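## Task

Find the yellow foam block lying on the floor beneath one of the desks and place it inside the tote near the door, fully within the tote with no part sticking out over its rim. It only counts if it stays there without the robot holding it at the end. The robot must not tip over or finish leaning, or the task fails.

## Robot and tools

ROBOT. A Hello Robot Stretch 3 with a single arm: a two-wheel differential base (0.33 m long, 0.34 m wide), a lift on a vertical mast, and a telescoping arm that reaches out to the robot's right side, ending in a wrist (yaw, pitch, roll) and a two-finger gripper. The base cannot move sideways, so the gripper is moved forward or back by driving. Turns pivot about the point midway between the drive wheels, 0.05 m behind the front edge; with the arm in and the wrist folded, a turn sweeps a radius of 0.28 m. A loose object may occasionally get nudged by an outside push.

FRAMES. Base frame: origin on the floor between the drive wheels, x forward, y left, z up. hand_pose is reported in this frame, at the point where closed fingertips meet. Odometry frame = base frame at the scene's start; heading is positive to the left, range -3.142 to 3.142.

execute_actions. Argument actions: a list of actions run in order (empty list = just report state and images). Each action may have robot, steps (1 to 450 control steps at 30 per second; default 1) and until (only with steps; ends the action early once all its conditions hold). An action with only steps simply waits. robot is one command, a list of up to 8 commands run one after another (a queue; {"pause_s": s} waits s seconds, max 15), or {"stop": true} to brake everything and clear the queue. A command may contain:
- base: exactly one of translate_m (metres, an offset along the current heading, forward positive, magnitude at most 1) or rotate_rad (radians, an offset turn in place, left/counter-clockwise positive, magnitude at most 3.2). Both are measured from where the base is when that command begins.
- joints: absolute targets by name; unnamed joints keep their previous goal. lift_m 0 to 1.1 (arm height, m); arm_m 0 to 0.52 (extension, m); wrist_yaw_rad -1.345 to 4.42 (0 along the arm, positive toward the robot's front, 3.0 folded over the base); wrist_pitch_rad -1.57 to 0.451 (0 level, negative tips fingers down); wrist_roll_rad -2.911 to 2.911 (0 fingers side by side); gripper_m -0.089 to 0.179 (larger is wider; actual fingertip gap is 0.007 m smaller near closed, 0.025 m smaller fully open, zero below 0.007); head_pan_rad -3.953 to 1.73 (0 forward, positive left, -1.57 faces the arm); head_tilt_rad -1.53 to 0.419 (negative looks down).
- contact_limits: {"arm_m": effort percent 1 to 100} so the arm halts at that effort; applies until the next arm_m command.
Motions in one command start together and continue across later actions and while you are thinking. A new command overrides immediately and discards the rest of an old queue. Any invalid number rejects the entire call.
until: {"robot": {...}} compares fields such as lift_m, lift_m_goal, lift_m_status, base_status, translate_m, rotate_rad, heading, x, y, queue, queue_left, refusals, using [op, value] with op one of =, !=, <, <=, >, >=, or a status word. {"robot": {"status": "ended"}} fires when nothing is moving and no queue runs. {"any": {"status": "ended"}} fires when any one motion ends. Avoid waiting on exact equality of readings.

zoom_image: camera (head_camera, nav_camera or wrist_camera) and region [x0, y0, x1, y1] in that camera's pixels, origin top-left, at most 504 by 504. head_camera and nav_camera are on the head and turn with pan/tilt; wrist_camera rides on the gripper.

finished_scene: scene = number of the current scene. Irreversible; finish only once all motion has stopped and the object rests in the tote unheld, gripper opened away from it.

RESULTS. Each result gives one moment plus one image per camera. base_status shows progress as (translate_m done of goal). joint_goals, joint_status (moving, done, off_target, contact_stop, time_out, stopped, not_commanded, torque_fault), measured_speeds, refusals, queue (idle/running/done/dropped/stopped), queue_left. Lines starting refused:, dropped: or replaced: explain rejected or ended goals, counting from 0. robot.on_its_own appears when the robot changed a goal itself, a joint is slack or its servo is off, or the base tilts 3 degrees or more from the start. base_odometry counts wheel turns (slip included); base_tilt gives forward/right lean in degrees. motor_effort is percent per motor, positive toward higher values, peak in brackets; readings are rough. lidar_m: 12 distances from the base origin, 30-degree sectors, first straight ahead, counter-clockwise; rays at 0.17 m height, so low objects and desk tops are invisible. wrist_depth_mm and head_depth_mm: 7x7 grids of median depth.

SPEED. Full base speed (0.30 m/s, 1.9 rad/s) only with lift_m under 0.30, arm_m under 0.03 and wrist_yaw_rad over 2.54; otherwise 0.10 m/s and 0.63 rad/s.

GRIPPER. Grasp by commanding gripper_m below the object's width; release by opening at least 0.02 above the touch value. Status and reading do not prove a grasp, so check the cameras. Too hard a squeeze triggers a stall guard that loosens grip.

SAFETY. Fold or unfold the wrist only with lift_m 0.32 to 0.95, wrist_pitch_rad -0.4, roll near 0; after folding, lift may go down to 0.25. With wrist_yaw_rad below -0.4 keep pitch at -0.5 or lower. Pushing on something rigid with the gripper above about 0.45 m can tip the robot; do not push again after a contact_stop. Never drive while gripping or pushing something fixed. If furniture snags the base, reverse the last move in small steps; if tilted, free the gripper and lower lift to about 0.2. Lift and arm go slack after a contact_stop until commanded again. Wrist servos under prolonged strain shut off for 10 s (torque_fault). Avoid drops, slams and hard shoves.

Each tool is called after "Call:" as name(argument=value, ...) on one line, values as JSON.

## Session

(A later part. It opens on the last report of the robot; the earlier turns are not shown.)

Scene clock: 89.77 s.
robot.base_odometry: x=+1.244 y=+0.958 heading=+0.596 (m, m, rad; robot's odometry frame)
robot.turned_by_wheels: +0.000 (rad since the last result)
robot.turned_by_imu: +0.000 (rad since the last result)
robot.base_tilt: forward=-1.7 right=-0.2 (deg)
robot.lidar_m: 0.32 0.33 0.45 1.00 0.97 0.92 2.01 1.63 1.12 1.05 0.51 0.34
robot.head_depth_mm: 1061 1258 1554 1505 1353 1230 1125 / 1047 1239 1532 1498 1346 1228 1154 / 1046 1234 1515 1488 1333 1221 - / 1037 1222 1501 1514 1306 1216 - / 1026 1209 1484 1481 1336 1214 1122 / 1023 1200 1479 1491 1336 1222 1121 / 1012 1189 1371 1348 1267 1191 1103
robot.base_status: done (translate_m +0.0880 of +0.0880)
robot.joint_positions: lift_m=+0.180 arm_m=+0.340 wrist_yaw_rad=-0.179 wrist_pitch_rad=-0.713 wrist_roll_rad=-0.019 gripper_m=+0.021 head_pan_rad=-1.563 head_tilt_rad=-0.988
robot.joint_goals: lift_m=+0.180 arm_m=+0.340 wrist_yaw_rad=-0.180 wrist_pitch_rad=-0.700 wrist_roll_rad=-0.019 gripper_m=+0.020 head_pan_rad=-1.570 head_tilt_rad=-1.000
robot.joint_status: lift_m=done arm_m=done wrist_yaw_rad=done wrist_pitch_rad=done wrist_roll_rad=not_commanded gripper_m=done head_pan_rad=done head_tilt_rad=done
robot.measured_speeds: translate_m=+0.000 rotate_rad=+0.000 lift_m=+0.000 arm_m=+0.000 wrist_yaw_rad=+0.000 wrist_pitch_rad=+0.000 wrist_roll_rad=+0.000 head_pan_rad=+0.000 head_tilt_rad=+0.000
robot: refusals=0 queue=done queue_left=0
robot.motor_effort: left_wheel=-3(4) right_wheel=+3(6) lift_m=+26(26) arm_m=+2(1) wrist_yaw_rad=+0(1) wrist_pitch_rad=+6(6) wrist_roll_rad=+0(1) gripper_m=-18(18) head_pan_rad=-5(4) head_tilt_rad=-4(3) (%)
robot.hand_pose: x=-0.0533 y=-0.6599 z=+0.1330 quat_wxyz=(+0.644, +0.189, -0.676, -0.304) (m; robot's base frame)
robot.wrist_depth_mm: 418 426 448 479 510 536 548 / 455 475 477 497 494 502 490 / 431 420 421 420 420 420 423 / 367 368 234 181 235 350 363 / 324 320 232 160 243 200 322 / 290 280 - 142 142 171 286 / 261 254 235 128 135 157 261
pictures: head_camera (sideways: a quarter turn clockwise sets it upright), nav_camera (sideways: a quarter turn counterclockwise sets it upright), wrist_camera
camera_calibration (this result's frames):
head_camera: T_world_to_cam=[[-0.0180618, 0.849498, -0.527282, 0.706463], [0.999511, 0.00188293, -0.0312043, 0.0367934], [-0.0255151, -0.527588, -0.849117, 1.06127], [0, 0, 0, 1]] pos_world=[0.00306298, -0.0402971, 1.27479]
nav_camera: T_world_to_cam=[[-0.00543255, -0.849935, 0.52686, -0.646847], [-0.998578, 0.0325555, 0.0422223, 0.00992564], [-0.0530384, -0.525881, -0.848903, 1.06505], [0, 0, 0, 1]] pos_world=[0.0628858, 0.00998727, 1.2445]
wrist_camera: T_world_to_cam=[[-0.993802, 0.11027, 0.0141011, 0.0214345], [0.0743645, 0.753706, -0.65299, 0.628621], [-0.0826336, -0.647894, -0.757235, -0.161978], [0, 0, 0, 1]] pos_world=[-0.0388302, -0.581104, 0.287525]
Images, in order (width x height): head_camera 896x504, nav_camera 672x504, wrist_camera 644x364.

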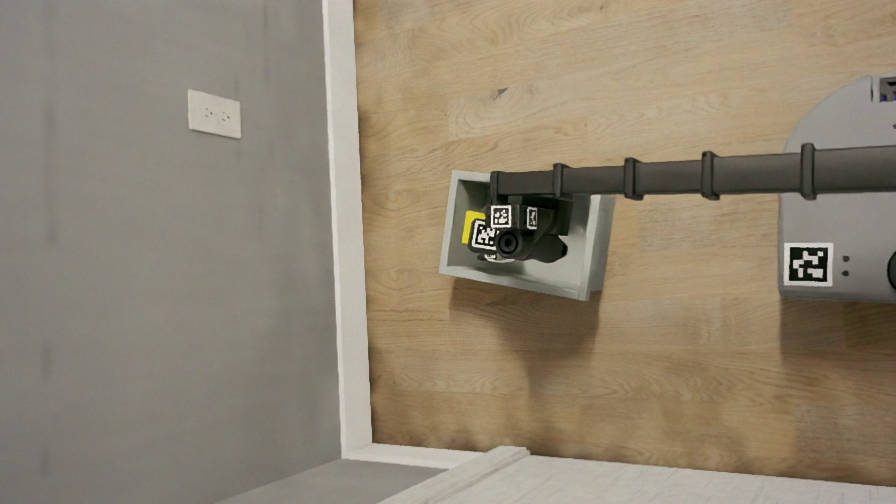

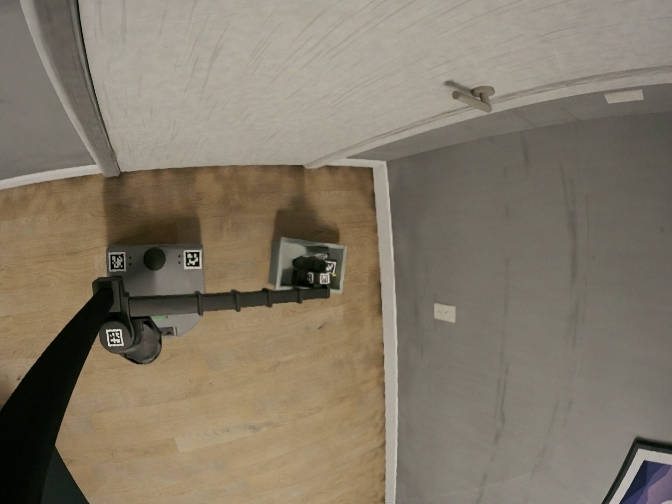

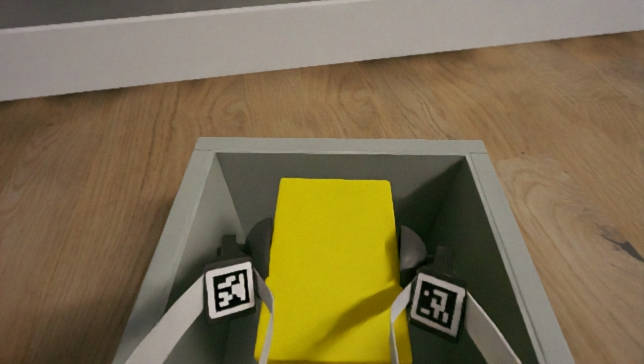

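Call:
execute_actions(actions=[{"robot":[{"joints":{"lift_m":0.102,"wrist_yaw_rad":-0.21}},{"joints":{"gripper_m":0.095}},{"joints":{"lift_m":0.25}}],"steps":450,"until":{"robot":{"status":"ended"}}}])

Scene clock: 94.97 s.
robot.base_odometry: x=+1.244 y=+0.958 heading=+0.596 (m, m, rad; robot's odometry frame)
robot.turned_by_wheels: +0.000 (rad since the last result)
robot.turned_by_imu: +0.000 (rad since the last result)
robot.base_tilt: forward=-1.7 right=-0.3 (deg)
robot.lidar_m: 0.32 0.33 0.45 1.01 0.96 0.92 2.01 1.64 1.12 1.05 0.51 0.34
robot.head_depth_mm: 1057 1257 1562 1499 1345 1231 1124 / 1048 1233 1532 1508 1351 1222 1153 / 1045 1233 1511 1516 1328 1237 - / 1037 1228 1500 1522 1297 1224 - / 1028 1213 1490 1488 1335 1223 1121 / 1017 1204 1470 1480 1333 1218 1115 / 1010 1195 1369 1345 1260 1182 1099
robot.base_status: done (translate_m +0.0880 of +0.0880)
robot.joint_positions: lift_m=+0.250 arm_m=+0.340 wrist_yaw_rad=-0.208 wrist_pitch_rad=-0.713 wrist_roll_rad=-0.019 gripper_m=+0.095 head_pan_rad=-1.563 head_tilt_rad=-0.988
robot.joint_goals: lift_m=+0.250 arm_m=+0.340 wrist_yaw_rad=-0.210 wrist_pitch_rad=-0.700 wrist_roll_rad=-0.019 gripper_m=+0.095 head_pan_rad=-1.570 head_tilt_rad=-1.000
robot.joint_status: lift_m=done arm_m=done wrist_yaw_rad=done wrist_pitch_rad=done wrist_roll_rad=not_commanded gripper_m=done head_pan_rad=done head_tilt_rad=done
robot.measured_speeds: translate_m=+0.000 rotate_rad=+0.000 lift_m=+0.000 arm_m=+0.000 wrist_yaw_rad=+0.000 wrist_pitch_rad=+0.000 wrist_roll_rad=+0.000 head_pan_rad=+0.000 head_tilt_rad=+0.000
robot: refusals=0 queue=done queue_left=0
robot.motor_effort: left_wheel=-3(3) right_wheel=+2(2) lift_m=+32(33) arm_m=+1(1) wrist_yaw_rad=-1(3) wrist_pitch_rad=+6(6) wrist_roll_rad=+0(0) gripper_m=+0(87) head_pan_rad=-5(4) head_tilt_rad=-4(4) (%)
robot.hand_pose: x=-0.0583 y=-0.6590 z=+0.2028 quat_wxyz=(+0.640, +0.180, -0.678, -0.313) (m; robot's base frame)
robot.wrist_depth_mm: 416 441 468 488 527 554 590 / 461 477 500 540 583 596 624 / 502 513 523 535 539 523 531 / 459 459 460 458 457 462 462 / 407 409 307 306 295 403 403 / 364 366 355 353 350 358 362 / 330 328 284 282 319 321 325
pictures: head_camera (sideways: a quarter turn clockwise sets it upright), nav_camera (sideways: a quarter turn counterclockwise sets it upright), wrist_camera
camera_calibration (this result's frames):
head_camera: T_world_to_cam=[[-0.0180621, 0.849498, -0.527282, 0.706463], [0.999511, 0.00188329, -0.0312043, 0.0367934], [-0.025515, -0.527588, -0.849117, 1.06127], [0, 0, 0, 1]] pos_world=[0.003063, -0.0402971, 1.27479]
nav_camera: T_world_to_cam=[[-0.00543225, -0.849935, 0.52686, -0.646847], [-0.998578, 0.0325551, 0.0422223, 0.00992564], [-0.0530382, -0.525881, -0.848903, 1.06505], [0, 0, 0, 1]] pos_world=[0.0628858, 0.00998729, 1.2445]
wrist_camera: T_world_to_cam=[[-0.990224, 0.13877, 0.0141009, 0.0343425], [0.0959828, 0.75126, -0.65299, 0.673456], [-0.101209, -0.645253, -0.757235, -0.10827], [0, 0, 0, 1]] pos_world=[-0.0415912, -0.580567, 0.35729]
Images, in order (width x height): head_camera 896x504, nav_camera 672x504, wrist_camera 644x364.

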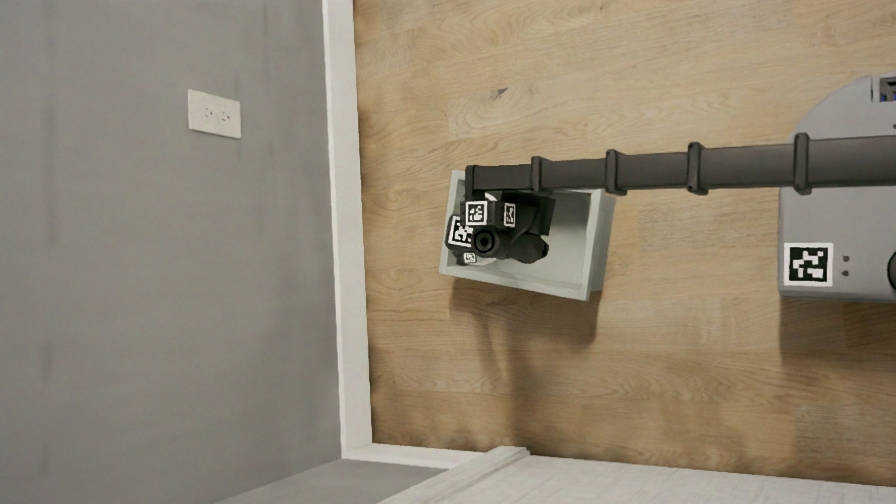

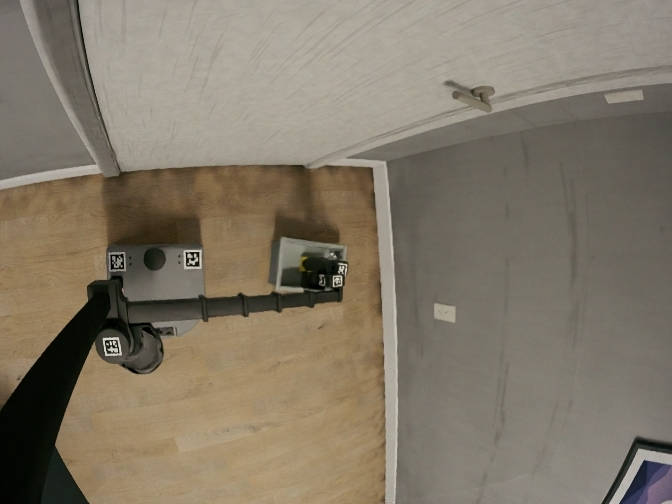

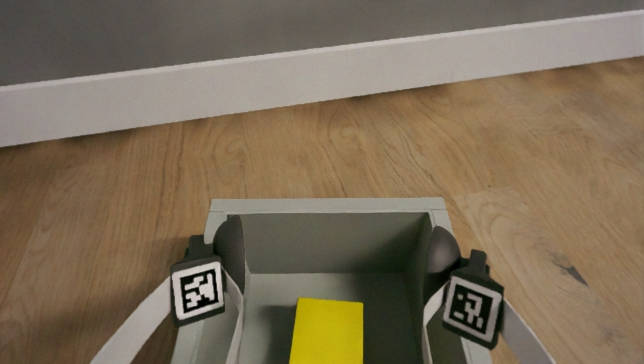

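Call:
finished_scene(scene=2)

The scene is finished: the task was done.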